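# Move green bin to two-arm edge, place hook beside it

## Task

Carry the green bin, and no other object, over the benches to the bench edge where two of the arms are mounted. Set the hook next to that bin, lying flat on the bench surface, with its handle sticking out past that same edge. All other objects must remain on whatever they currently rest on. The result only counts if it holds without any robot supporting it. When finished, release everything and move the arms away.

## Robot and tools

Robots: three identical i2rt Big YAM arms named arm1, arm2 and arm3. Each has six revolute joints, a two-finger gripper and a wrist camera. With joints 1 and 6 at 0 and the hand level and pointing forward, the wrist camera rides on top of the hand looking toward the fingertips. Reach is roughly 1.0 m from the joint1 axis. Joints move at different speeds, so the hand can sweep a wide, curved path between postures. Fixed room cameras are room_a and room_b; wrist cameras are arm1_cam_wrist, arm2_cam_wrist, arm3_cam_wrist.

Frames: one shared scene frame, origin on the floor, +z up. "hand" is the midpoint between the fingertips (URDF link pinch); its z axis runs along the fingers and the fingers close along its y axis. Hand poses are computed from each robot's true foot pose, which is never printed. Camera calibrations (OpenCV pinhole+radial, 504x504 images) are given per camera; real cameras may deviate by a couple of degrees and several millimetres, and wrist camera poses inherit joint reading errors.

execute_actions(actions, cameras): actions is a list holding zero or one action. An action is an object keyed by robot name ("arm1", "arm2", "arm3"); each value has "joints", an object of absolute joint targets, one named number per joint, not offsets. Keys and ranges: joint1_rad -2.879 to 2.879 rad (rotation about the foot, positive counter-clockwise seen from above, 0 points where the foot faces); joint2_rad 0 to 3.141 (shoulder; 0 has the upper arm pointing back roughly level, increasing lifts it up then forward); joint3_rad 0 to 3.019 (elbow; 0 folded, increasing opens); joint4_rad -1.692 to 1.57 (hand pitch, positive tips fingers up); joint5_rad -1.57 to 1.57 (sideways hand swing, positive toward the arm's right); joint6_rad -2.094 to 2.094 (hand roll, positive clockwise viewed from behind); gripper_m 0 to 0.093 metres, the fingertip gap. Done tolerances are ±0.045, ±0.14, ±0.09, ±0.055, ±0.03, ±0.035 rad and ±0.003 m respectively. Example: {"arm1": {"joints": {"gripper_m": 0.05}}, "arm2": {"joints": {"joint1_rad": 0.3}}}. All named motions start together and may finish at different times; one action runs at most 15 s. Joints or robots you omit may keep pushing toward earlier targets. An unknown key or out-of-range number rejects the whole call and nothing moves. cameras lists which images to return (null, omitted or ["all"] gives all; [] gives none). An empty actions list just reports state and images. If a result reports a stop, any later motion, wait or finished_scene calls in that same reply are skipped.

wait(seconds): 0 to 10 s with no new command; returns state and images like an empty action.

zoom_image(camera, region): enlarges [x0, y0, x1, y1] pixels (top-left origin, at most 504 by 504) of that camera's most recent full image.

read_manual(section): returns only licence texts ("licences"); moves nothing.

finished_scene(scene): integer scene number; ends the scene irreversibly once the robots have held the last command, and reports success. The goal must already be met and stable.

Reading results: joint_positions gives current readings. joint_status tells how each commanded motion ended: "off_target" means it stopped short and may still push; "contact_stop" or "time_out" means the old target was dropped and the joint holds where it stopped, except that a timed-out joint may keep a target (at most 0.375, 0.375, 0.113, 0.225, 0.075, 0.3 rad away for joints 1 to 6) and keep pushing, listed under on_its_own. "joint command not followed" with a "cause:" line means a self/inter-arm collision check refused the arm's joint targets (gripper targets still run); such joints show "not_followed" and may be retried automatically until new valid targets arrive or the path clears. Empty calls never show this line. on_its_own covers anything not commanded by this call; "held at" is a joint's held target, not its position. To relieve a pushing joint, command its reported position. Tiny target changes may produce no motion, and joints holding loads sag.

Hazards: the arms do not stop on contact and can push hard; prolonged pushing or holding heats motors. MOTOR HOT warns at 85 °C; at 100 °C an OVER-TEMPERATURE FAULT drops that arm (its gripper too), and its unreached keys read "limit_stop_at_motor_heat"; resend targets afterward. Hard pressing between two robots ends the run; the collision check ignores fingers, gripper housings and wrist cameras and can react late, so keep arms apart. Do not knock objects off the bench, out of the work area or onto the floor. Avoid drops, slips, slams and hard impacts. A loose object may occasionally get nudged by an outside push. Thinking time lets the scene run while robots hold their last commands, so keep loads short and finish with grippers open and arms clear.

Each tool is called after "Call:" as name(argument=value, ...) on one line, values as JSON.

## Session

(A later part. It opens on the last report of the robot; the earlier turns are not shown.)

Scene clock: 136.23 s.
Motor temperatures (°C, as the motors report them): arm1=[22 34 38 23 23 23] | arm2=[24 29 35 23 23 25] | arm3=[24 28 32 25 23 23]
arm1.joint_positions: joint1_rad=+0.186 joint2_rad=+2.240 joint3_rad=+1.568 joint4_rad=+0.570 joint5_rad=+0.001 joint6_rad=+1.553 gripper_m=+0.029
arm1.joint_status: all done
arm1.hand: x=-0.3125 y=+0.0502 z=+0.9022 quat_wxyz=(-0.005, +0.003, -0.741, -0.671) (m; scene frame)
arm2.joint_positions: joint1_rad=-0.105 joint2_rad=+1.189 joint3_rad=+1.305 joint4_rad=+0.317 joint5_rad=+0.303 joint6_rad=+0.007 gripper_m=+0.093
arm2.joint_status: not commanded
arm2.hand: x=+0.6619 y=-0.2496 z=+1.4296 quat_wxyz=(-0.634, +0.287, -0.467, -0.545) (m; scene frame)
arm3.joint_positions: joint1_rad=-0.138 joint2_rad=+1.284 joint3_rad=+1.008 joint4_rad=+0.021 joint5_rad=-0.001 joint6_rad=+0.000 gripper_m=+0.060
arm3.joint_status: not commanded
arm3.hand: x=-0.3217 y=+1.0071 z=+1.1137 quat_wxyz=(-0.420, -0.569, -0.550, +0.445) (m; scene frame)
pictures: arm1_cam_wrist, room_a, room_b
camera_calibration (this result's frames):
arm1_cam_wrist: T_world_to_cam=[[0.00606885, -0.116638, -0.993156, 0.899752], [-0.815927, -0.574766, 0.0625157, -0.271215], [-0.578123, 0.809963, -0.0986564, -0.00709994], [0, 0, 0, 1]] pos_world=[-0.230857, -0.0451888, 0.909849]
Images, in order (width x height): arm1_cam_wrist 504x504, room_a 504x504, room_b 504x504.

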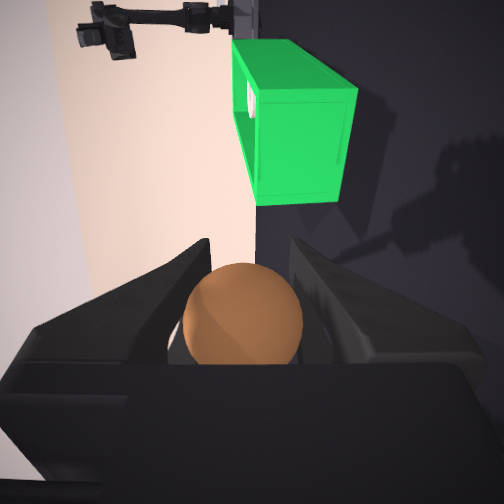

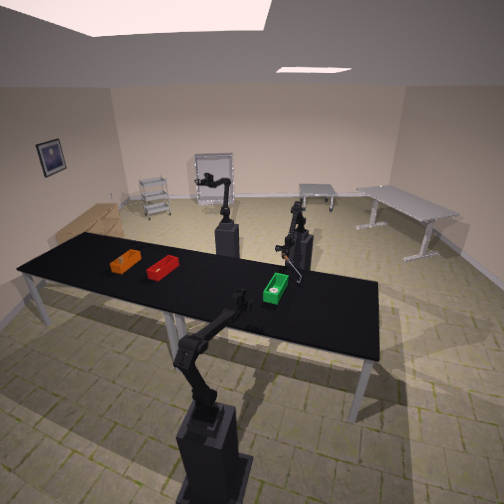

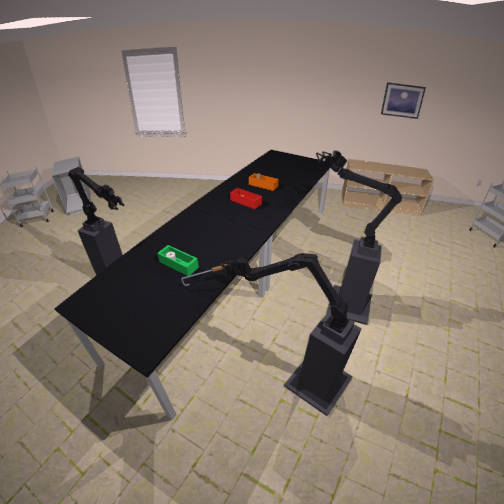

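Call:
execute_actions(actions=[{"arm1":{"joints":{"joint1_rad":0.38,"joint2_rad":2.01,"joint3_rad":1.375,"joint4_rad":0.52}}}], cameras=["arm1_cam_wrist","room_b"])

Call:
zoom_image(camera="room_b", region=[140, 220, 280, 310])

Scene clock: 144.53 s.
Motor temperatures (°C, as the motors report them): arm1=[22 34 38 23 23 23] | arm2=[24 29 35 23 23 25] | arm3=[24 28 32 25 23 23]
arm1.joint_positions: joint1_rad=+0.382 joint2_rad=+2.052 joint3_rad=+1.353 joint4_rad=+0.498 joint5_rad=-0.002 joint6_rad=+1.550 gripper_m=+0.029
arm1.joint_status: all done
arm1.hand: x=-0.4672 y=-0.0275 z=+0.9203 quat_wxyz=(+0.057, +0.082, -0.769, -0.632) (m; scene frame)
arm2.joint_positions: joint1_rad=-0.105 joint2_rad=+1.189 joint3_rad=+1.305 joint4_rad=+0.317 joint5_rad=+0.303 joint6_rad=+0.007 gripper_m=+0.093
arm2.joint_status: not commanded
arm2.hand: x=+0.6619 y=-0.2496 z=+1.4296 quat_wxyz=(-0.634, +0.287, -0.467, -0.545) (m; scene frame)
arm3.joint_positions: joint1_rad=-0.138 joint2_rad=+1.284 joint3_rad=+1.008 joint4_rad=+0.021 joint5_rad=-0.001 joint6_rad=+0.000 gripper_m=+0.060
arm3.joint_status: not commanded
arm3.hand: x=-0.3217 y=+1.0071 z=+1.1137 quat_wxyz=(-0.420, -0.569, -0.550, +0.445) (m; scene frame)
pictures: arm1_cam_wrist, room_b
camera_calibration (this result's frames):
arm1_cam_wrist: T_world_to_cam=[[0.0507521, -0.207015, -0.977021, 0.913164], [-0.687689, -0.716658, 0.116126, -0.43648], [-0.724229, 0.665993, -0.178734, -0.0302925], [0, 0, 0, 1]] pos_world=[-0.368446, -0.103594, 0.937452]
Images, in order (width x height): arm1_cam_wrist 504x504, room_b 504x504.

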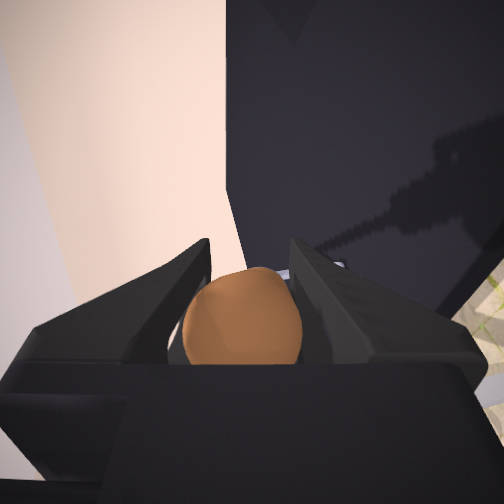

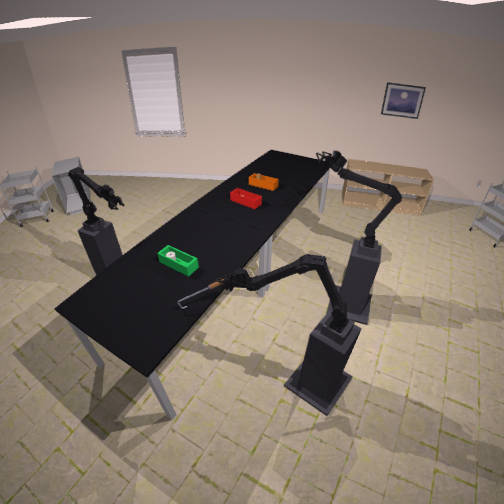

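Region (140, 220, 280, 310) of room_b's 504x504 image, scaled by 3.600, with more detail than that image has; it fills the top 324 rows of this view, and the rest is white.

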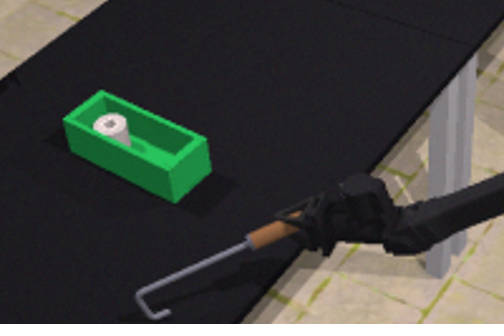

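Call:
execute_actions(actions=[{"arm1":{"joints":{"joint4_rad":0.8,"joint6_rad":0}}}], cameras=["arm1_cam_wrist"])

Call:
execute_actions(actions=[{"arm1":{"joints":{"joint2_rad":2.36,"joint3_rad":1.27,"joint4_rad":1.23}}}], cameras=["arm1_cam_wrist","room_b"])

Scene clock: 156.97 s.
Motor temperatures (°C, as the motors report them): arm1=[22 34 37 23 23 23] | arm2=[24 29 35 23 23 25] | arm3=[24 28 32 25 23 23]
arm1.joint_positions: joint1_rad=+0.382 joint2_rad=+2.052 joint3_rad=+1.350 joint4_rad=+0.757 joint5_rad=-0.001 joint6_rad=+0.019 gripper_m=+0.029
arm1.joint_status: all done
arm1.hand: x=-0.4674 y=-0.0239 z=+0.9822 quat_wxyz=(-0.456, +0.524, -0.442, -0.568) (m; scene frame)
arm2.joint_positions: joint1_rad=-0.105 joint2_rad=+1.189 joint3_rad=+1.305 joint4_rad=+0.317 joint5_rad=+0.303 joint6_rad=+0.007 gripper_m=+0.093
arm2.joint_status: not commanded
arm2.hand: x=+0.6619 y=-0.2496 z=+1.4296 quat_wxyz=(-0.634, +0.287, -0.467, -0.545) (m; scene frame)
arm3.joint_positions: joint1_rad=-0.138 joint2_rad=+1.284 joint3_rad=+1.008 joint4_rad=+0.021 joint5_rad=-0.001 joint6_rad=+0.000 gripper_m=+0.060
arm3.joint_status: not commanded
arm3.hand: x=-0.3217 y=+1.0071 z=+1.1137 quat_wxyz=(-0.420, -0.569, -0.550, +0.445) (m; scene frame)
pictures: arm1_cam_wrist
camera_calibration (this result's frames):
arm1_cam_wrist: T_world_to_cam=[[0.983793, 0.176655, -0.0307302, 0.490216], [0.0681207, -0.526755, -0.847283, 0.862811], [-0.165864, 0.831458, -0.530251, 0.588408], [0, 0, 0, 1]] pos_world=[-0.443451, -0.121346, 1.05811]
Images, in order (width x height): arm1_cam_wrist 504x504.

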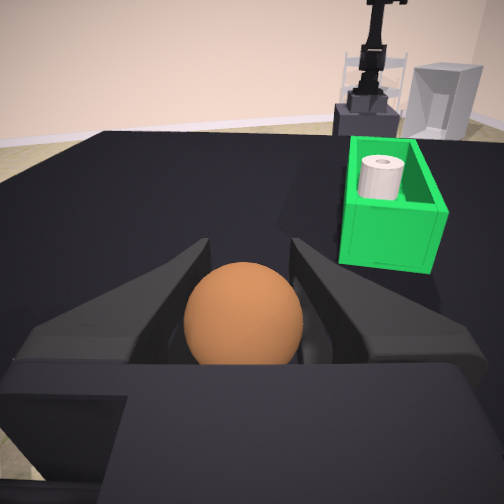

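Scene clock: 158.13 s.
Motor temperatures (°C, as the motors report them): arm1=[22 34 37 23 23 23] | arm2=[24 29 35 23 23 25] | arm3=[24 28 32 25 23 23]
arm1.joint_positions: joint1_rad=+0.382 joint2_rad=+2.379 joint3_rad=+1.269 joint4_rad=+1.209 joint5_rad=+0.000 joint6_rad=+0.011 gripper_m=+0.029
arm1.joint_status: all done
arm1.hand: x=-0.4611 y=-0.0598 z=+0.8056 quat_wxyz=(-0.468, +0.513, -0.429, -0.577) (m; scene frame)
arm2.joint_positions: joint1_rad=-0.105 joint2_rad=+1.189 joint3_rad=+1.305 joint4_rad=+0.317 joint5_rad=+0.303 joint6_rad=+0.007 gripper_m=+0.093
arm2.joint_status: not commanded
arm2.hand: x=+0.6619 y=-0.2496 z=+1.4296 quat_wxyz=(-0.634, +0.287, -0.467, -0.545) (m; scene frame)
arm3.joint_positions: joint1_rad=-0.138 joint2_rad=+1.284 joint3_rad=+1.008 joint4_rad=+0.021 joint5_rad=-0.001 joint6_rad=+0.000 gripper_m=+0.060
arm3.joint_status: not commanded
arm3.hand: x=-0.3217 y=+1.0071 z=+1.1137 quat_wxyz=(-0.420, -0.569, -0.550, +0.445) (m; scene frame)
pictures: arm1_cam_wrist, room_b
camera_calibration (this result's frames):
arm1_cam_wrist: T_world_to_cam=[[0.984147, 0.175834, -0.0231808, 0.478944], [0.0667984, -0.488562, -0.869968, 0.713751], [-0.164296, 0.854628, -0.492562, 0.497389], [0, 0, 0, 1]] pos_world=[-0.43731, -0.160586, 0.877039]
Images, in order (width x height): arm1_cam_wrist 504x504, room_b 504x504.

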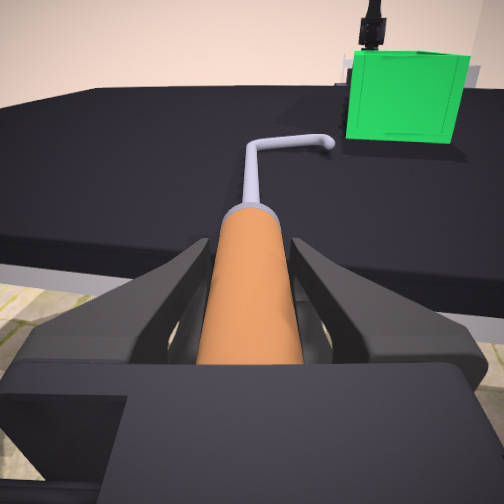

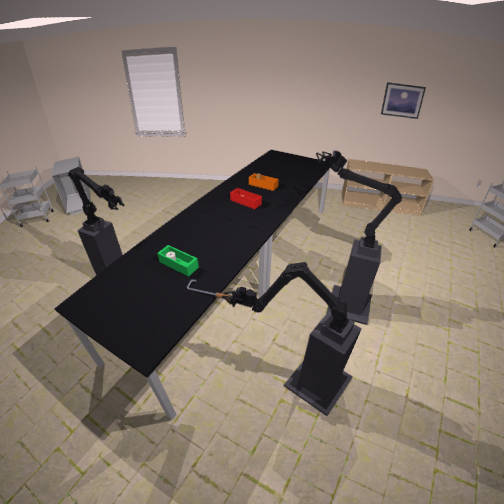

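Call:
execute_actions(actions=[{"arm1":{"joints":{"joint4_rad":1.15,"gripper_m":0.05}}}], cameras=["arm1_cam_wrist"])

Scene clock: 166.23 s.
Motor temperatures (°C, as the motors report them): arm1=[22 33 35 23 23 23] | arm2=[24 29 35 23 23 25] | arm3=[24 28 32 25 23 23]
arm1.joint_positions: joint1_rad=+0.382 joint2_rad=+2.378 joint3_rad=+1.269 joint4_rad=+1.156 joint5_rad=+0.000 joint6_rad=+0.011 gripper_m=+0.050
arm1.joint_status: all done
arm1.hand: x=-0.4614 y=-0.0587 z=+0.7931 quat_wxyz=(-0.457, +0.528, -0.442, -0.564) (m; scene frame)
arm2.joint_positions: joint1_rad=-0.105 joint2_rad=+1.189 joint3_rad=+1.305 joint4_rad=+0.317 joint5_rad=+0.303 joint6_rad=+0.007 gripper_m=+0.093
arm2.joint_status: not commanded
arm2.hand: x=+0.6619 y=-0.2496 z=+1.4296 quat_wxyz=(-0.634, +0.287, -0.467, -0.545) (m; scene frame)
arm3.joint_positions: joint1_rad=-0.138 joint2_rad=+1.284 joint3_rad=+1.008 joint4_rad=+0.021 joint5_rad=-0.001 joint6_rad=+0.000 gripper_m=+0.060
arm3.joint_status: not commanded
arm3.hand: x=-0.3217 y=+1.0071 z=+1.1137 quat_wxyz=(-0.420, -0.569, -0.550, +0.445) (m; scene frame)
pictures: arm1_cam_wrist
camera_calibration (this result's frames):
arm1_cam_wrist: T_world_to_cam=[[0.984329, 0.174931, -0.0222784, 0.478053], [0.075549, -0.53248, -0.843065, 0.683588], [-0.159341, 0.828169, -0.537351, 0.526569], [0, 0, 0, 1]] pos_world=[-0.438301, -0.155718, 0.869912]
Images, in order (width x height): arm1_cam_wrist 504x504.

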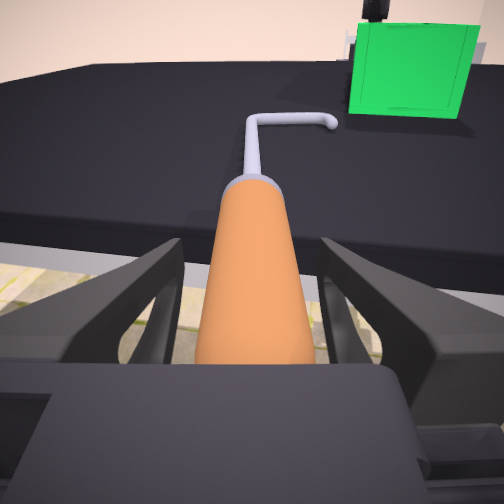

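Good centering now.

Call:
execute_actions(actions=[{"arm1":{"joints":{"gripper_m":0.0}}}], cameras=[])

Call:
execute_actions(actions=[{"arm1":{"joints":{"joint2_rad":2.29,"joint6_rad":1.58}}}], cameras=["arm1_cam_wrist"])

Scene clock: 171.37 s.
Motor temperatures (°C, as the motors report them): arm1=[22 33 35 23 23 23] | arm2=[24 28 35 23 23 25] | arm3=[24 28 32 25 23 23]
arm1.joint_positions: joint1_rad=+0.382 joint2_rad=+2.378 joint3_rad=+1.269 joint4_rad=+1.156 joint5_rad=+0.000 joint6_rad=+0.009 gripper_m=+0.029
arm1.joint_status: gripper_m off_target (ended at +0.029, target +0.000)
arm1.hand: x=-0.4613 y=-0.0587 z=+0.7930 quat_wxyz=(-0.457, +0.528, -0.442, -0.563) (m; scene frame)
arm2.joint_positions: joint1_rad=-0.105 joint2_rad=+1.189 joint3_rad=+1.305 joint4_rad=+0.317 joint5_rad=+0.303 joint6_rad=+0.007 gripper_m=+0.093
arm2.joint_status: not commanded
arm2.hand: x=+0.6619 y=-0.2496 z=+1.4296 quat_wxyz=(-0.634, +0.287, -0.467, -0.545) (m; scene frame)
arm3.joint_positions: joint1_rad=-0.138 joint2_rad=+1.284 joint3_rad=+1.008 joint4_rad=+0.021 joint5_rad=-0.001 joint6_rad=+0.000 gripper_m=+0.060
arm3.joint_status: not commanded
arm3.hand: x=-0.3217 y=+1.0071 z=+1.1137 quat_wxyz=(-0.420, -0.569, -0.550, +0.445) (m; scene frame)
pictures: none
No camera images: the call's "cameras" was empty. Leave "cameras" out to get every camera's image.

Scene clock: 173.57 s.
Motor temperatures (°C, as the motors report them): arm1=[22 33 35 23 23 23] | arm2=[24 28 35 23 23 25] | arm3=[24 28 32 25 23 23]
arm1.joint_positions: joint1_rad=+0.382 joint2_rad=+2.310 joint3_rad=+1.262 joint4_rad=+1.143 joint5_rad=+0.003 joint6_rad=+1.566 gripper_m=+0.029
arm1.joint_status: all done
arm1.hand: x=-0.4614 y=-0.0546 z=+0.8365 quat_wxyz=(+0.070, +0.064, -0.668, -0.738) (m; scene frame)
arm2.joint_positions: joint1_rad=-0.105 joint2_rad=+1.189 joint3_rad=+1.305 joint4_rad=+0.317 joint5_rad=+0.303 joint6_rad=+0.007 gripper_m=+0.093
arm2.joint_status: not commanded
arm2.hand: x=+0.6619 y=-0.2496 z=+1.4296 quat_wxyz=(-0.634, +0.287, -0.467, -0.545) (m; scene frame)
arm3.joint_positions: joint1_rad=-0.138 joint2_rad=+1.284 joint3_rad=+1.008 joint4_rad=+0.021 joint5_rad=-0.001 joint6_rad=+0.000 gripper_m=+0.060
arm3.joint_status: not commanded
arm3.hand: x=-0.3217 y=+1.0071 z=+1.1137 quat_wxyz=(-0.420, -0.569, -0.550, +0.445) (m; scene frame)
pictures: arm1_cam_wrist
camera_calibration (this result's frames):
arm1_cam_wrist: T_world_to_cam=[[-0.0211761, 0.0775684, -0.996762, 0.824258], [-0.690236, -0.72239, -0.0415527, -0.311821], [-0.723274, 0.687122, 0.0688379, -0.228542], [0, 0, 0, 1]] pos_world=[-0.363075, -0.132157, 0.824365]
Images, in order (width x height): arm1_cam_wrist 504x504.

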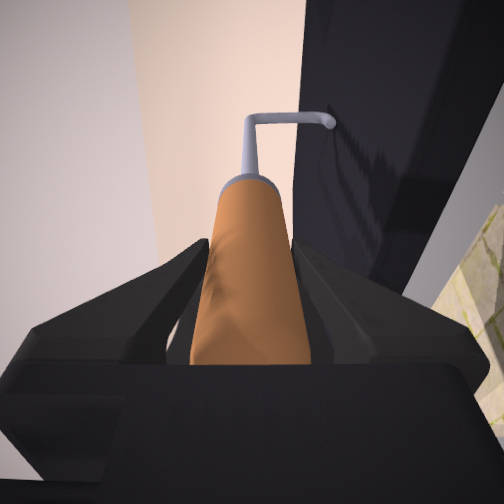

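Call:
execute_actions(actions=[{"arm1":{"joints":{"joint2_rad":2.18,"joint3_rad":1.79,"joint4_rad":0.62}}}], cameras=[])

Call:
execute_actions(actions=[{"arm1":{"joints":{"joint1_rad":0.21}}}], cameras=["arm1_cam_wrist","room_b"])

Call:
zoom_image(camera="room_b", region=[140, 220, 280, 310])

Scene clock: 183.27 s.
Motor temperatures (°C, as the motors report them): arm1=[22 33 35 23 23 23] | arm2=[24 28 35 23 23 25] | arm3=[24 28 32 25 23 23]
arm1.joint_positions: joint1_rad=+0.382 joint2_rad=+2.224 joint3_rad=+1.702 joint4_rad=+0.593 joint5_rad=+0.002 joint6_rad=+1.567 gripper_m=+0.029
arm1.joint_status: all done
arm1.hand: x=-0.4838 y=+0.0623 z=+0.9969 quat_wxyz=(+0.071, +0.064, -0.677, -0.730) (m; scene frame)
arm2.joint_positions: joint1_rad=-0.105 joint2_rad=+1.189 joint3_rad=+1.305 joint4_rad=+0.317 joint5_rad=+0.303 joint6_rad=+0.007 gripper_m=+0.093
arm2.joint_status: not commanded
arm2.hand: x=+0.6619 y=-0.2496 z=+1.4296 quat_wxyz=(-0.634, +0.287, -0.467, -0.545) (m; scene frame)
arm3.joint_positions: joint1_rad=-0.138 joint2_rad=+1.284 joint3_rad=+1.008 joint4_rad=+0.021 joint5_rad=-0.001 joint6_rad=+0.000 gripper_m=+0.060
arm3.joint_status: not commanded
arm3.hand: x=-0.3217 y=+1.0071 z=+1.1137 quat_wxyz=(-0.420, -0.569, -0.550, +0.445) (m; scene frame)
pictures: none
No camera images: the call's "cameras" was empty. Leave "cameras" out to get every camera's image.

Scene clock: 184.77 s.
Motor temperatures (°C, as the motors report them): arm1=[22 33 36 23 23 23] | arm2=[24 28 35 23 23 25] | arm3=[24 28 32 25 23 23]
arm1.joint_positions: joint1_rad=+0.213 joint2_rad=+2.224 joint3_rad=+1.702 joint4_rad=+0.593 joint5_rad=-0.001 joint6_rad=+1.567 gripper_m=+0.029
arm1.joint_status: all done
arm1.hand: x=-0.3361 y=+0.0784 z=+0.9961 quat_wxyz=(+0.010, +0.008, -0.680, -0.733) (m; scene frame)
arm2.joint_positions: joint1_rad=-0.105 joint2_rad=+1.189 joint3_rad=+1.305 joint4_rad=+0.317 joint5_rad=+0.303 joint6_rad=+0.007 gripper_m=+0.093
arm2.joint_status: not commanded
arm2.hand: x=+0.6619 y=-0.2496 z=+1.4296 quat_wxyz=(-0.634, +0.287, -0.467, -0.545) (m; scene frame)
arm3.joint_positions: joint1_rad=-0.138 joint2_rad=+1.284 joint3_rad=+1.008 joint4_rad=+0.021 joint5_rad=-0.001 joint6_rad=+0.000 gripper_m=+0.060
arm3.joint_status: not commanded
arm3.hand: x=-0.3217 y=+1.0071 z=+1.1137 quat_wxyz=(-0.420, -0.569, -0.550, +0.445) (m; scene frame)
pictures: arm1_cam_wrist, room_b
camera_calibration (this result's frames):
arm1_cam_wrist: T_world_to_cam=[[-0.00939759, 0.0550745, -0.998438, 0.983068], [-0.799514, -0.600103, -0.0255768, -0.184828], [-0.600575, 0.798024, 0.0496723, -0.188643], [0, 0, 0, 1]] pos_world=[-0.251828, -0.0145155, 0.986175]
Images, in order (width x height): arm1_cam_wrist 504x504, room_b 504x504.

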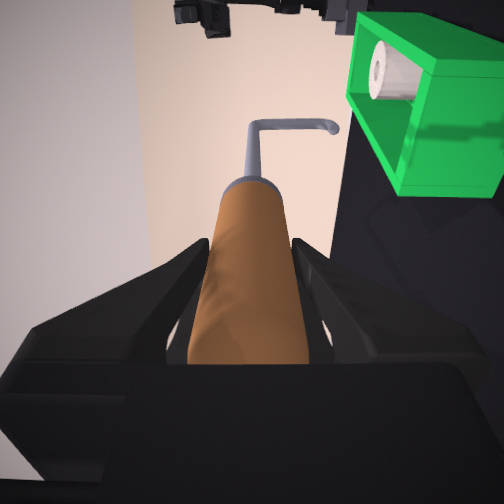

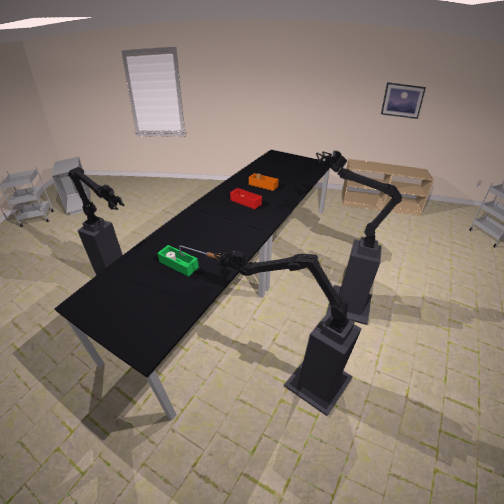

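Region (140, 220, 280, 310) of room_b's 504x504 image, scaled by 3.600, with more detail than that image has; it fills the top 324 rows of this view, and the rest is white.

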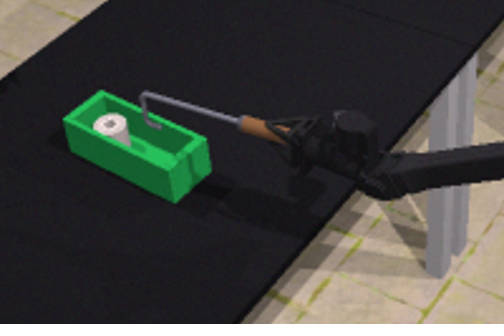

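Call:
execute_actions(actions=[{"arm1":{"joints":{"joint2_rad":2.24,"joint3_rad":1.69,"joint4_rad":0.58}}}], cameras=["arm1_cam_wrist"])

Scene clock: 191.90 s.
Motor temperatures (°C, as the motors report them): arm1=[22 34 39 23 23 23] | arm2=[24 28 35 23 23 25] | arm3=[24 28 32 25 23 23]
arm1.joint_positions: joint1_rad=+0.213 joint2_rad=+2.293 joint3_rad=+1.659 joint4_rad=+0.550 joint5_rad=-0.001 joint6_rad=+1.570 gripper_m=+0.029
arm1.joint_status: all done
arm1.hand: x=-0.3365 y=+0.0722 z=+0.9023 quat_wxyz=(+0.010, +0.008, -0.735, -0.678) (m; scene frame)
arm2.joint_positions: joint1_rad=-0.105 joint2_rad=+1.189 joint3_rad=+1.305 joint4_rad=+0.317 joint5_rad=+0.303 joint6_rad=+0.007 gripper_m=+0.093
arm2.joint_status: not commanded
arm2.hand: x=+0.6619 y=-0.2496 z=+1.4296 quat_wxyz=(-0.634, +0.287, -0.467, -0.545) (m; scene frame)
arm3.joint_positions: joint1_rad=-0.138 joint2_rad=+1.284 joint3_rad=+1.008 joint4_rad=+0.021 joint5_rad=-0.001 joint6_rad=+0.000 gripper_m=+0.060
arm3.joint_status: not commanded
arm3.hand: x=-0.3217 y=+1.0071 z=+1.1137 quat_wxyz=(-0.420, -0.569, -0.550, +0.445) (m; scene frame)
pictures: arm1_cam_wrist
camera_calibration (this result's frames):
arm1_cam_wrist: T_world_to_cam=[[-0.00786772, -0.099242, -0.995032, 0.898324], [-0.799009, -0.597694, 0.0659302, -0.273819], [-0.601268, 0.795558, -0.0745928, -0.0672235], [0, 0, 0, 1]] pos_world=[-0.252135, -0.0210283, 0.9069]
Images, in order (width x height): arm1_cam_wrist 504x504.

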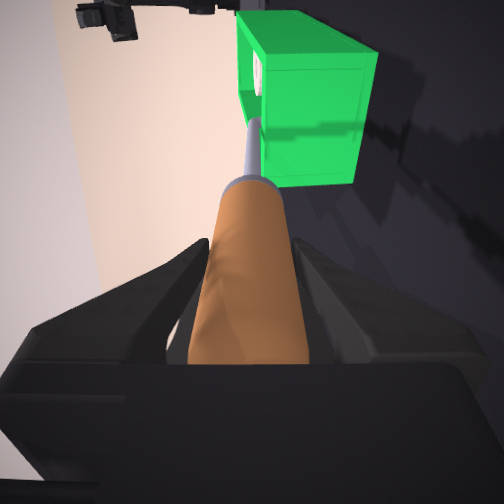

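Call:
execute_actions(actions=[{"arm1":{"joints":{"joint2_rad":1.91,"joint3_rad":1.35,"joint4_rad":0.42}}}], cameras=["arm1_cam_wrist"])

Call:
execute_actions(actions=[{"arm1":{"joints":{"joint2_rad":1.59,"joint3_rad":0.99,"joint4_rad":0.3}}}], cameras=["arm1_cam_wrist","room_b"])

Call:
zoom_image(camera="room_b", region=[160, 230, 300, 320])

Scene clock: 199.17 s.
Motor temperatures (°C, as the motors report them): arm1=[22 35 39 23 23 23] | arm2=[24 28 35 23 23 25] | arm3=[24 28 32 25 23 23]
arm1.joint_positions: joint1_rad=+0.213 joint2_rad=+1.953 joint3_rad=+1.331 joint4_rad=+0.397 joint5_rad=+0.000 joint6_rad=+1.570 gripper_m=+0.029
arm1.joint_status: all done
arm1.hand: x=-0.3336 y=-0.0274 z=+0.9589 quat_wxyz=(+0.010, +0.008, -0.781, -0.625) (m; scene frame)
arm2.joint_positions: joint1_rad=-0.105 joint2_rad=+1.189 joint3_rad=+1.305 joint4_rad=+0.317 joint5_rad=+0.303 joint6_rad=+0.007 gripper_m=+0.093
arm2.joint_status: not commanded
arm2.hand: x=+0.6619 y=-0.2496 z=+1.4296 quat_wxyz=(-0.634, +0.287, -0.467, -0.545) (m; scene frame)
arm3.joint_positions: joint1_rad=-0.138 joint2_rad=+1.284 joint3_rad=+1.008 joint4_rad=+0.021 joint5_rad=-0.001 joint6_rad=+0.000 gripper_m=+0.060
arm3.joint_status: not commanded
arm3.hand: x=-0.3217 y=+1.0071 z=+1.1137 quat_wxyz=(-0.420, -0.569, -0.550, +0.445) (m; scene frame)
pictures: arm1_cam_wrist
camera_calibration (this result's frames):
arm1_cam_wrist: T_world_to_cam=[[-0.00511617, -0.236732, -0.971562, 0.919428], [-0.79911, -0.583114, 0.14629, -0.411537], [-0.601163, 0.777133, -0.186191, 0.124545], [0, 0, 0, 1]] pos_world=[-0.249287, -0.119104, 0.976674]
Images, in order (width x height): arm1_cam_wrist 504x504.

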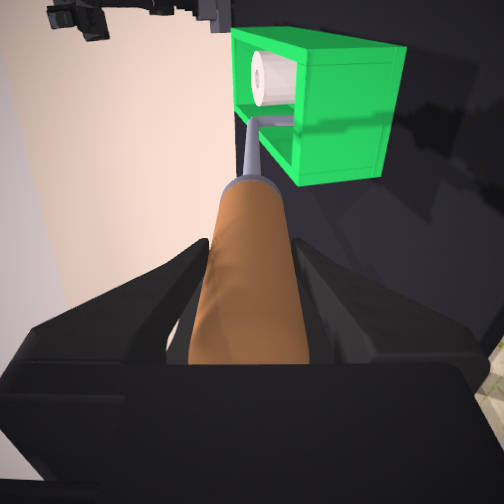

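Scene clock: 200.23 s.
Motor temperatures (°C, as the motors report them): arm1=[22 35 39 23 23 23] | arm2=[24 28 35 23 23 25] | arm3=[24 28 32 25 23 23]
arm1.joint_positions: joint1_rad=+0.213 joint2_rad=+1.621 joint3_rad=+0.971 joint4_rad=+0.278 joint5_rad=+0.000 joint6_rad=+1.572 gripper_m=+0.029
arm1.joint_status: all done
arm1.hand: x=-0.3302 y=-0.1620 z=+0.9633 quat_wxyz=(+0.010, +0.008, -0.825, -0.565) (m; scene frame)
arm2.joint_positions: joint1_rad=-0.105 joint2_rad=+1.189 joint3_rad=+1.305 joint4_rad=+0.317 joint5_rad=+0.303 joint6_rad=+0.007 gripper_m=+0.093
arm2.joint_status: not commanded
arm2.hand: x=+0.6619 y=-0.2496 z=+1.4296 quat_wxyz=(-0.634, +0.287, -0.467, -0.545) (m; scene frame)
arm3.joint_positions: joint1_rad=-0.138 joint2_rad=+1.284 joint3_rad=+1.008 joint4_rad=+0.021 joint5_rad=-0.001 joint6_rad=+0.000 gripper_m=+0.060
arm3.joint_status: not commanded
arm3.hand: x=-0.3217 y=+1.0071 z=+1.1137 quat_wxyz=(-0.420, -0.569, -0.550, +0.445) (m; scene frame)
pictures: arm1_cam_wrist, room_b
camera_calibration (this result's frames):
arm1_cam_wrist: T_world_to_cam=[[-0.00252024, -0.378112, -0.925756, 0.825687], [-0.799517, -0.555286, 0.228975, -0.563203], [-0.600638, 0.740735, -0.300908, 0.336769], [0, 0, 0, 1]] pos_world=[-0.245934, -0.249993, 0.994681]
Images, in order (width x height): arm1_cam_wrist 504x504, room_b 504x504.

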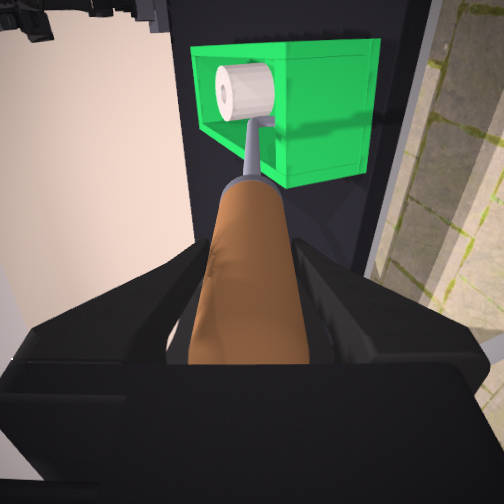

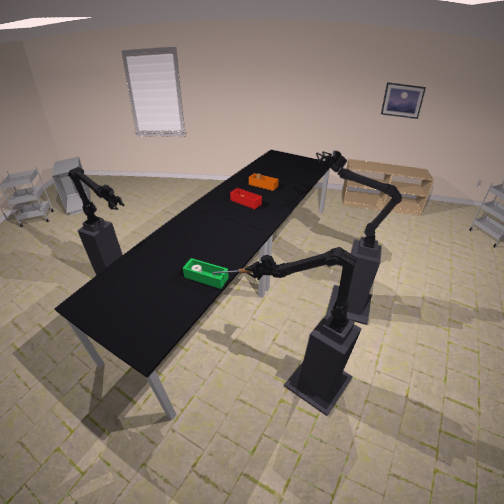

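Region (160, 230, 300, 320) of room_b's 504x504 image, scaled by 3.600, with more detail than that image has; it fills the top 324 rows of this view, and the rest is white.

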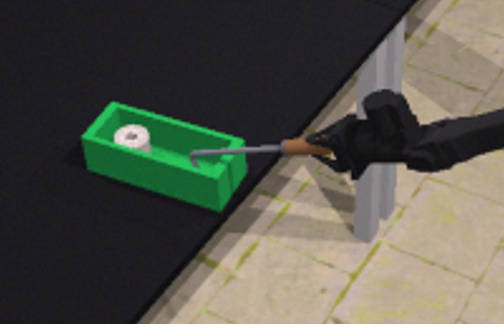

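Call:
execute_actions(actions=[{"arm1":{"joints":{"joint3_rad":1.2,"joint4_rad":0.45}}}], cameras=[])

Call:
execute_actions(actions=[{"arm1":{"joints":{"joint1_rad":-0.015,"joint2_rad":2.1,"joint3_rad":1.25,"joint4_rad":1.09,"joint5_rad":-0.19,"joint6_rad":1.2}}}], cameras=["arm1_cam_wrist","room_b"])

Scene clock: 209.33 s.
Motor temperatures (°C, as the motors report them): arm1=[22 33 38 23 23 23] | arm2=[24 28 35 23 23 25] | arm3=[24 28 33 25 23 23]
arm1.joint_positions: joint1_rad=+0.213 joint2_rad=+1.625 joint3_rad=+1.121 joint4_rad=+0.410 joint5_rad=+0.000 joint6_rad=+1.572 gripper_m=+0.029
arm1.joint_status: all done
arm1.hand: x=-0.3307 y=-0.1147 z=+1.0766 quat_wxyz=(+0.011, +0.007, -0.738, -0.674) (m; scene frame)
arm2.joint_positions: joint1_rad=-0.105 joint2_rad=+1.189 joint3_rad=+1.305 joint4_rad=+0.317 joint5_rad=+0.303 joint6_rad=+0.007 gripper_m=+0.093
arm2.joint_status: not commanded
arm2.hand: x=+0.6619 y=-0.2496 z=+1.4296 quat_wxyz=(-0.634, +0.287, -0.467, -0.545) (m; scene frame)
arm3.joint_positions: joint1_rad=-0.138 joint2_rad=+1.284 joint3_rad=+1.008 joint4_rad=+0.021 joint5_rad=-0.001 joint6_rad=+0.000 gripper_m=+0.060
arm3.joint_status: not commanded
arm3.hand: x=-0.3217 y=+1.0071 z=+1.1137 quat_wxyz=(-0.420, -0.569, -0.550, +0.445) (m; scene frame)
pictures: none
No camera images: the call's "cameras" was empty. Leave "cameras" out to get every camera's image.

Scene clock: 210.90 s.
Motor temperatures (°C, as the motors report them): arm1=[22 33 39 23 23 23] | arm2=[24 28 35 23 23 25] | arm3=[24 28 33 25 23 23]
arm1.joint_positions: joint1_rad=-0.018 joint2_rad=+2.158 joint3_rad=+1.186 joint4_rad=+1.037 joint5_rad=-0.190 joint6_rad=+1.206 gripper_m=+0.029
arm1.joint_status: all done
arm1.hand: x=-0.1937 y=-0.0666 z=+0.8871 quat_wxyz=(-0.141, +0.120, -0.672, -0.717) (m; scene frame)
arm2.joint_positions: joint1_rad=-0.105 joint2_rad=+1.189 joint3_rad=+1.305 joint4_rad=+0.317 joint5_rad=+0.303 joint6_rad=+0.007 gripper_m=+0.093
arm2.joint_status: not commanded
arm2.hand: x=+0.6619 y=-0.2496 z=+1.4296 quat_wxyz=(-0.634, +0.287, -0.467, -0.545) (m; scene frame)
arm3.joint_positions: joint1_rad=-0.138 joint2_rad=+1.284 joint3_rad=+1.008 joint4_rad=+0.021 joint5_rad=-0.001 joint6_rad=+0.000 gripper_m=+0.060
arm3.joint_status: not commanded
arm3.hand: x=-0.3217 y=+1.0071 z=+1.1137 quat_wxyz=(-0.420, -0.569, -0.550, +0.445) (m; scene frame)
pictures: arm1_cam_wrist, room_b
camera_calibration (this result's frames):
arm1_cam_wrist: T_world_to_cam=[[0.357615, 0.0390062, -0.933054, 0.895579], [-0.773499, -0.547464, -0.319348, 0.108339], [-0.52327, 0.83592, -0.16561, 0.226501], [0, 0, 0, 1]] pos_world=[-0.117952, -0.164958, 0.907732]
Images, in order (width x height): arm1_cam_wrist 504x504, room_b 504x504.

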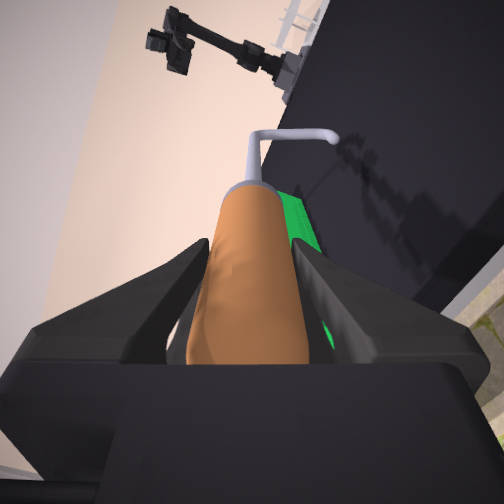

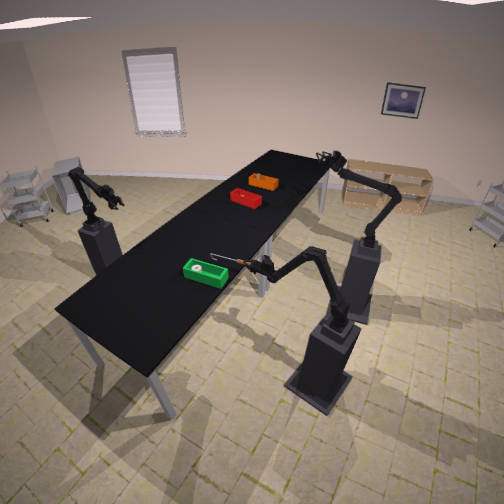

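Call:
execute_actions(actions=[{"arm1":{"joints":{"joint2_rad":2.24,"joint3_rad":1.27,"joint4_rad":1.2,"joint6_rad":0}}}], cameras=[])

Call:
execute_actions(actions=[{"arm1":{"joints":{"joint2_rad":2.345,"joint3_rad":1.27,"joint4_rad":1.22}}}], cameras=["arm1_cam_wrist"])

Scene clock: 217.37 s.
Motor temperatures (°C, as the motors report them): arm1=[22 34 39 23 23 23] | arm2=[24 28 35 23 23 25] | arm3=[24 28 33 25 23 23]
arm1.joint_positions: joint1_rad=-0.016 joint2_rad=+2.277 joint3_rad=+1.210 joint4_rad=+1.168 joint5_rad=-0.192 joint6_rad=+0.016 gripper_m=+0.029
arm1.joint_status: all done
arm1.hand: x=-0.1958 y=-0.0670 z=+0.8430 quat_wxyz=(-0.528, +0.470, -0.477, -0.523) (m; scene frame)
arm2.joint_positions: joint1_rad=-0.105 joint2_rad=+1.189 joint3_rad=+1.305 joint4_rad=+0.317 joint5_rad=+0.303 joint6_rad=+0.007 gripper_m=+0.093
arm2.joint_status: not commanded
arm2.hand: x=+0.6619 y=-0.2496 z=+1.4296 quat_wxyz=(-0.634, +0.287, -0.467, -0.545) (m; scene frame)
arm3.joint_positions: joint1_rad=-0.138 joint2_rad=+1.284 joint3_rad=+1.008 joint4_rad=+0.021 joint5_rad=-0.001 joint6_rad=+0.000 gripper_m=+0.060
arm3.joint_status: not commanded
arm3.hand: x=-0.3217 y=+1.0071 z=+1.1137 quat_wxyz=(-0.420, -0.569, -0.550, +0.445) (m; scene frame)
pictures: none
No camera images: the call's "cameras" was empty. Leave "cameras" out to get every camera's image.

Scene clock: 218.30 s.
Motor temperatures (°C, as the motors report them): arm1=[22 34 39 23 23 23] | arm2=[24 28 35 23 23 25] | arm3=[24 28 33 25 23 23]
arm1.joint_positions: joint1_rad=-0.016 joint2_rad=+2.361 joint3_rad=+1.223 joint4_rad=+1.200 joint5_rad=-0.192 joint6_rad=+0.012 gripper_m=+0.029
arm1.joint_status: all done
arm1.hand: x=-0.1969 y=-0.0706 z=+0.7958 quat_wxyz=(-0.518, +0.479, -0.488, -0.514) (m; scene frame)
arm2.joint_positions: joint1_rad=-0.105 joint2_rad=+1.189 joint3_rad=+1.305 joint4_rad=+0.317 joint5_rad=+0.303 joint6_rad=+0.007 gripper_m=+0.093
arm2.joint_status: not commanded
arm2.hand: x=+0.6619 y=-0.2496 z=+1.4296 quat_wxyz=(-0.634, +0.287, -0.467, -0.545) (m; scene frame)
arm3.joint_positions: joint1_rad=-0.138 joint2_rad=+1.284 joint3_rad=+1.008 joint4_rad=+0.021 joint5_rad=-0.001 joint6_rad=+0.000 gripper_m=+0.060
arm3.joint_status: not commanded
arm3.hand: x=-0.3217 y=+1.0071 z=+1.1137 quat_wxyz=(-0.420, -0.569, -0.550, +0.445) (m; scene frame)
pictures: arm1_cam_wrist
camera_calibration (this result's frames):
arm1_cam_wrist: T_world_to_cam=[[0.999453, -0.0306024, -0.012547, 0.20055], [-0.0267724, -0.525787, -0.850195, 0.645494], [0.0194209, 0.850066, -0.526319, 0.607913], [0, 0, 0, 1]] pos_world=[-0.194965, -0.171236, 0.871268]
Images, in order (width x height): arm1_cam_wrist 504x504.

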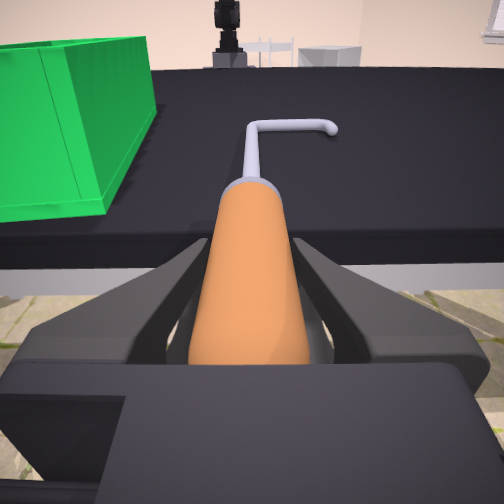

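Call:
execute_actions(actions=[{"arm1":{"joints":{"gripper_m":0.08}}}], cameras=["arm1_cam_wrist"])

Call:
execute_actions(actions=[{"arm1":{"joints":{"joint2_rad":1.75,"joint3_rad":1.0}}}], cameras=["room_b"])

Call:
zoom_image(camera="room_b", region=[160, 230, 300, 320])

Scene clock: 226.50 s.
Motor temperatures (°C, as the motors report them): arm1=[22 33 38 23 23 23] | arm2=[24 28 35 23 23 25] | arm3=[24 28 33 25 23 23]
arm1.joint_positions: joint1_rad=-0.016 joint2_rad=+2.361 joint3_rad=+1.227 joint4_rad=+1.201 joint5_rad=-0.192 joint6_rad=+0.011 gripper_m=+0.080
arm1.joint_status: all done
arm1.hand: x=-0.1966 y=-0.0693 z=+0.7975 quat_wxyz=(-0.519, +0.478, -0.486, -0.515) (m; scene frame)
arm2.joint_positions: joint1_rad=-0.105 joint2_rad=+1.189 joint3_rad=+1.305 joint4_rad=+0.317 joint5_rad=+0.303 joint6_rad=+0.007 gripper_m=+0.093
arm2.joint_status: not commanded
arm2.hand: x=+0.6619 y=-0.2496 z=+1.4296 quat_wxyz=(-0.634, +0.287, -0.467, -0.545) (m; scene frame)
arm3.joint_positions: joint1_rad=-0.138 joint2_rad=+1.284 joint3_rad=+1.008 joint4_rad=+0.021 joint5_rad=-0.001 joint6_rad=+0.000 gripper_m=+0.060
arm3.joint_status: not commanded
arm3.hand: x=-0.3217 y=+1.0071 z=+1.1137 quat_wxyz=(-0.420, -0.569, -0.550, +0.445) (m; scene frame)
pictures: arm1_cam_wrist
camera_calibration (this result's frames):
arm1_cam_wrist: T_world_to_cam=[[0.999467, -0.0306044, -0.0113738, 0.199389], [-0.0256854, -0.521974, -0.852575, 0.650106], [0.0201557, 0.852412, -0.522482, 0.60495], [0, 0, 0, 1]] pos_world=[-0.194778, -0.170227, 0.872607]
Images, in order (width x height): arm1_cam_wrist 504x504.

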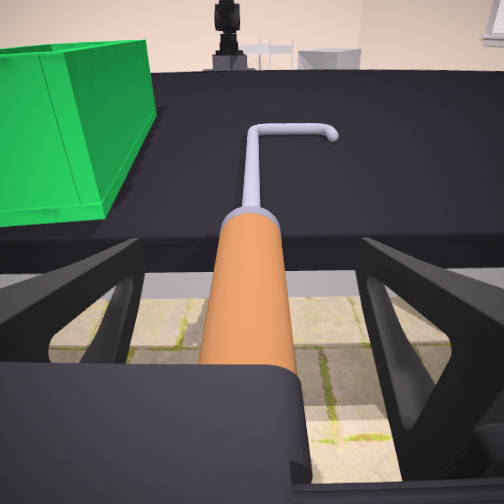

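Scene clock: 228.00 s.
Motor temperatures (°C, as the motors report them): arm1=[22 33 37 23 23 23] | arm2=[24 28 35 23 23 25] | arm3=[24 28 33 25 23 23]
arm1.joint_positions: joint1_rad=-0.016 joint2_rad=+1.749 joint3_rad=+1.003 joint4_rad=+1.215 joint5_rad=-0.192 joint6_rad=+0.011 gripper_m=+0.080
arm1.joint_status: all done
arm1.hand: x=-0.2129 y=-0.1582 z=+1.1200 quat_wxyz=(-0.623, +0.387, -0.356, -0.580) (m; scene frame)
arm2.joint_positions: joint1_rad=-0.105 joint2_rad=+1.189 joint3_rad=+1.305 joint4_rad=+0.317 joint5_rad=+0.303 joint6_rad=+0.007 gripper_m=+0.093
arm2.joint_status: not commanded
arm2.hand: x=+0.6619 y=-0.2496 z=+1.4296 quat_wxyz=(-0.634, +0.287, -0.467, -0.545) (m; scene frame)
arm3.joint_positions: joint1_rad=-0.138 joint2_rad=+1.284 joint3_rad=+1.008 joint4_rad=+0.021 joint5_rad=-0.001 joint6_rad=+0.000 gripper_m=+0.060
arm3.joint_status: not commanded
arm3.hand: x=-0.3217 y=+1.0071 z=+1.1137 quat_wxyz=(-0.420, -0.569, -0.550, +0.445) (m; scene frame)
pictures: room_b
Images, in order (width x height): room_b 504x504.

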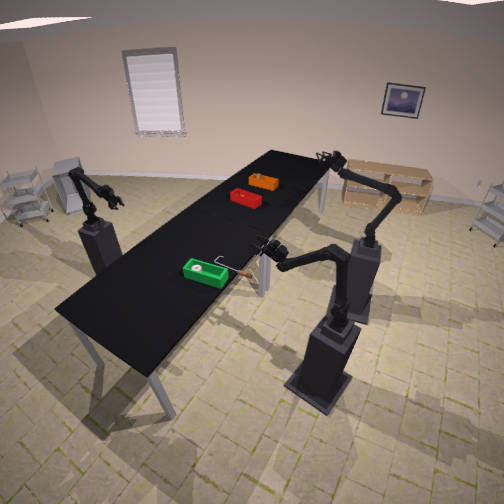

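Region (160, 230, 300, 320) of room_b's 504x504 image, scaled by 3.600, with more detail than that image has; it fills the top 324 rows of this view, and the rest is white.

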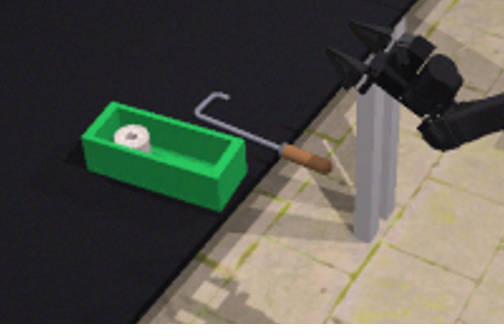

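Call:
finished_scene(scene=2)

The scene is finished: the task was done.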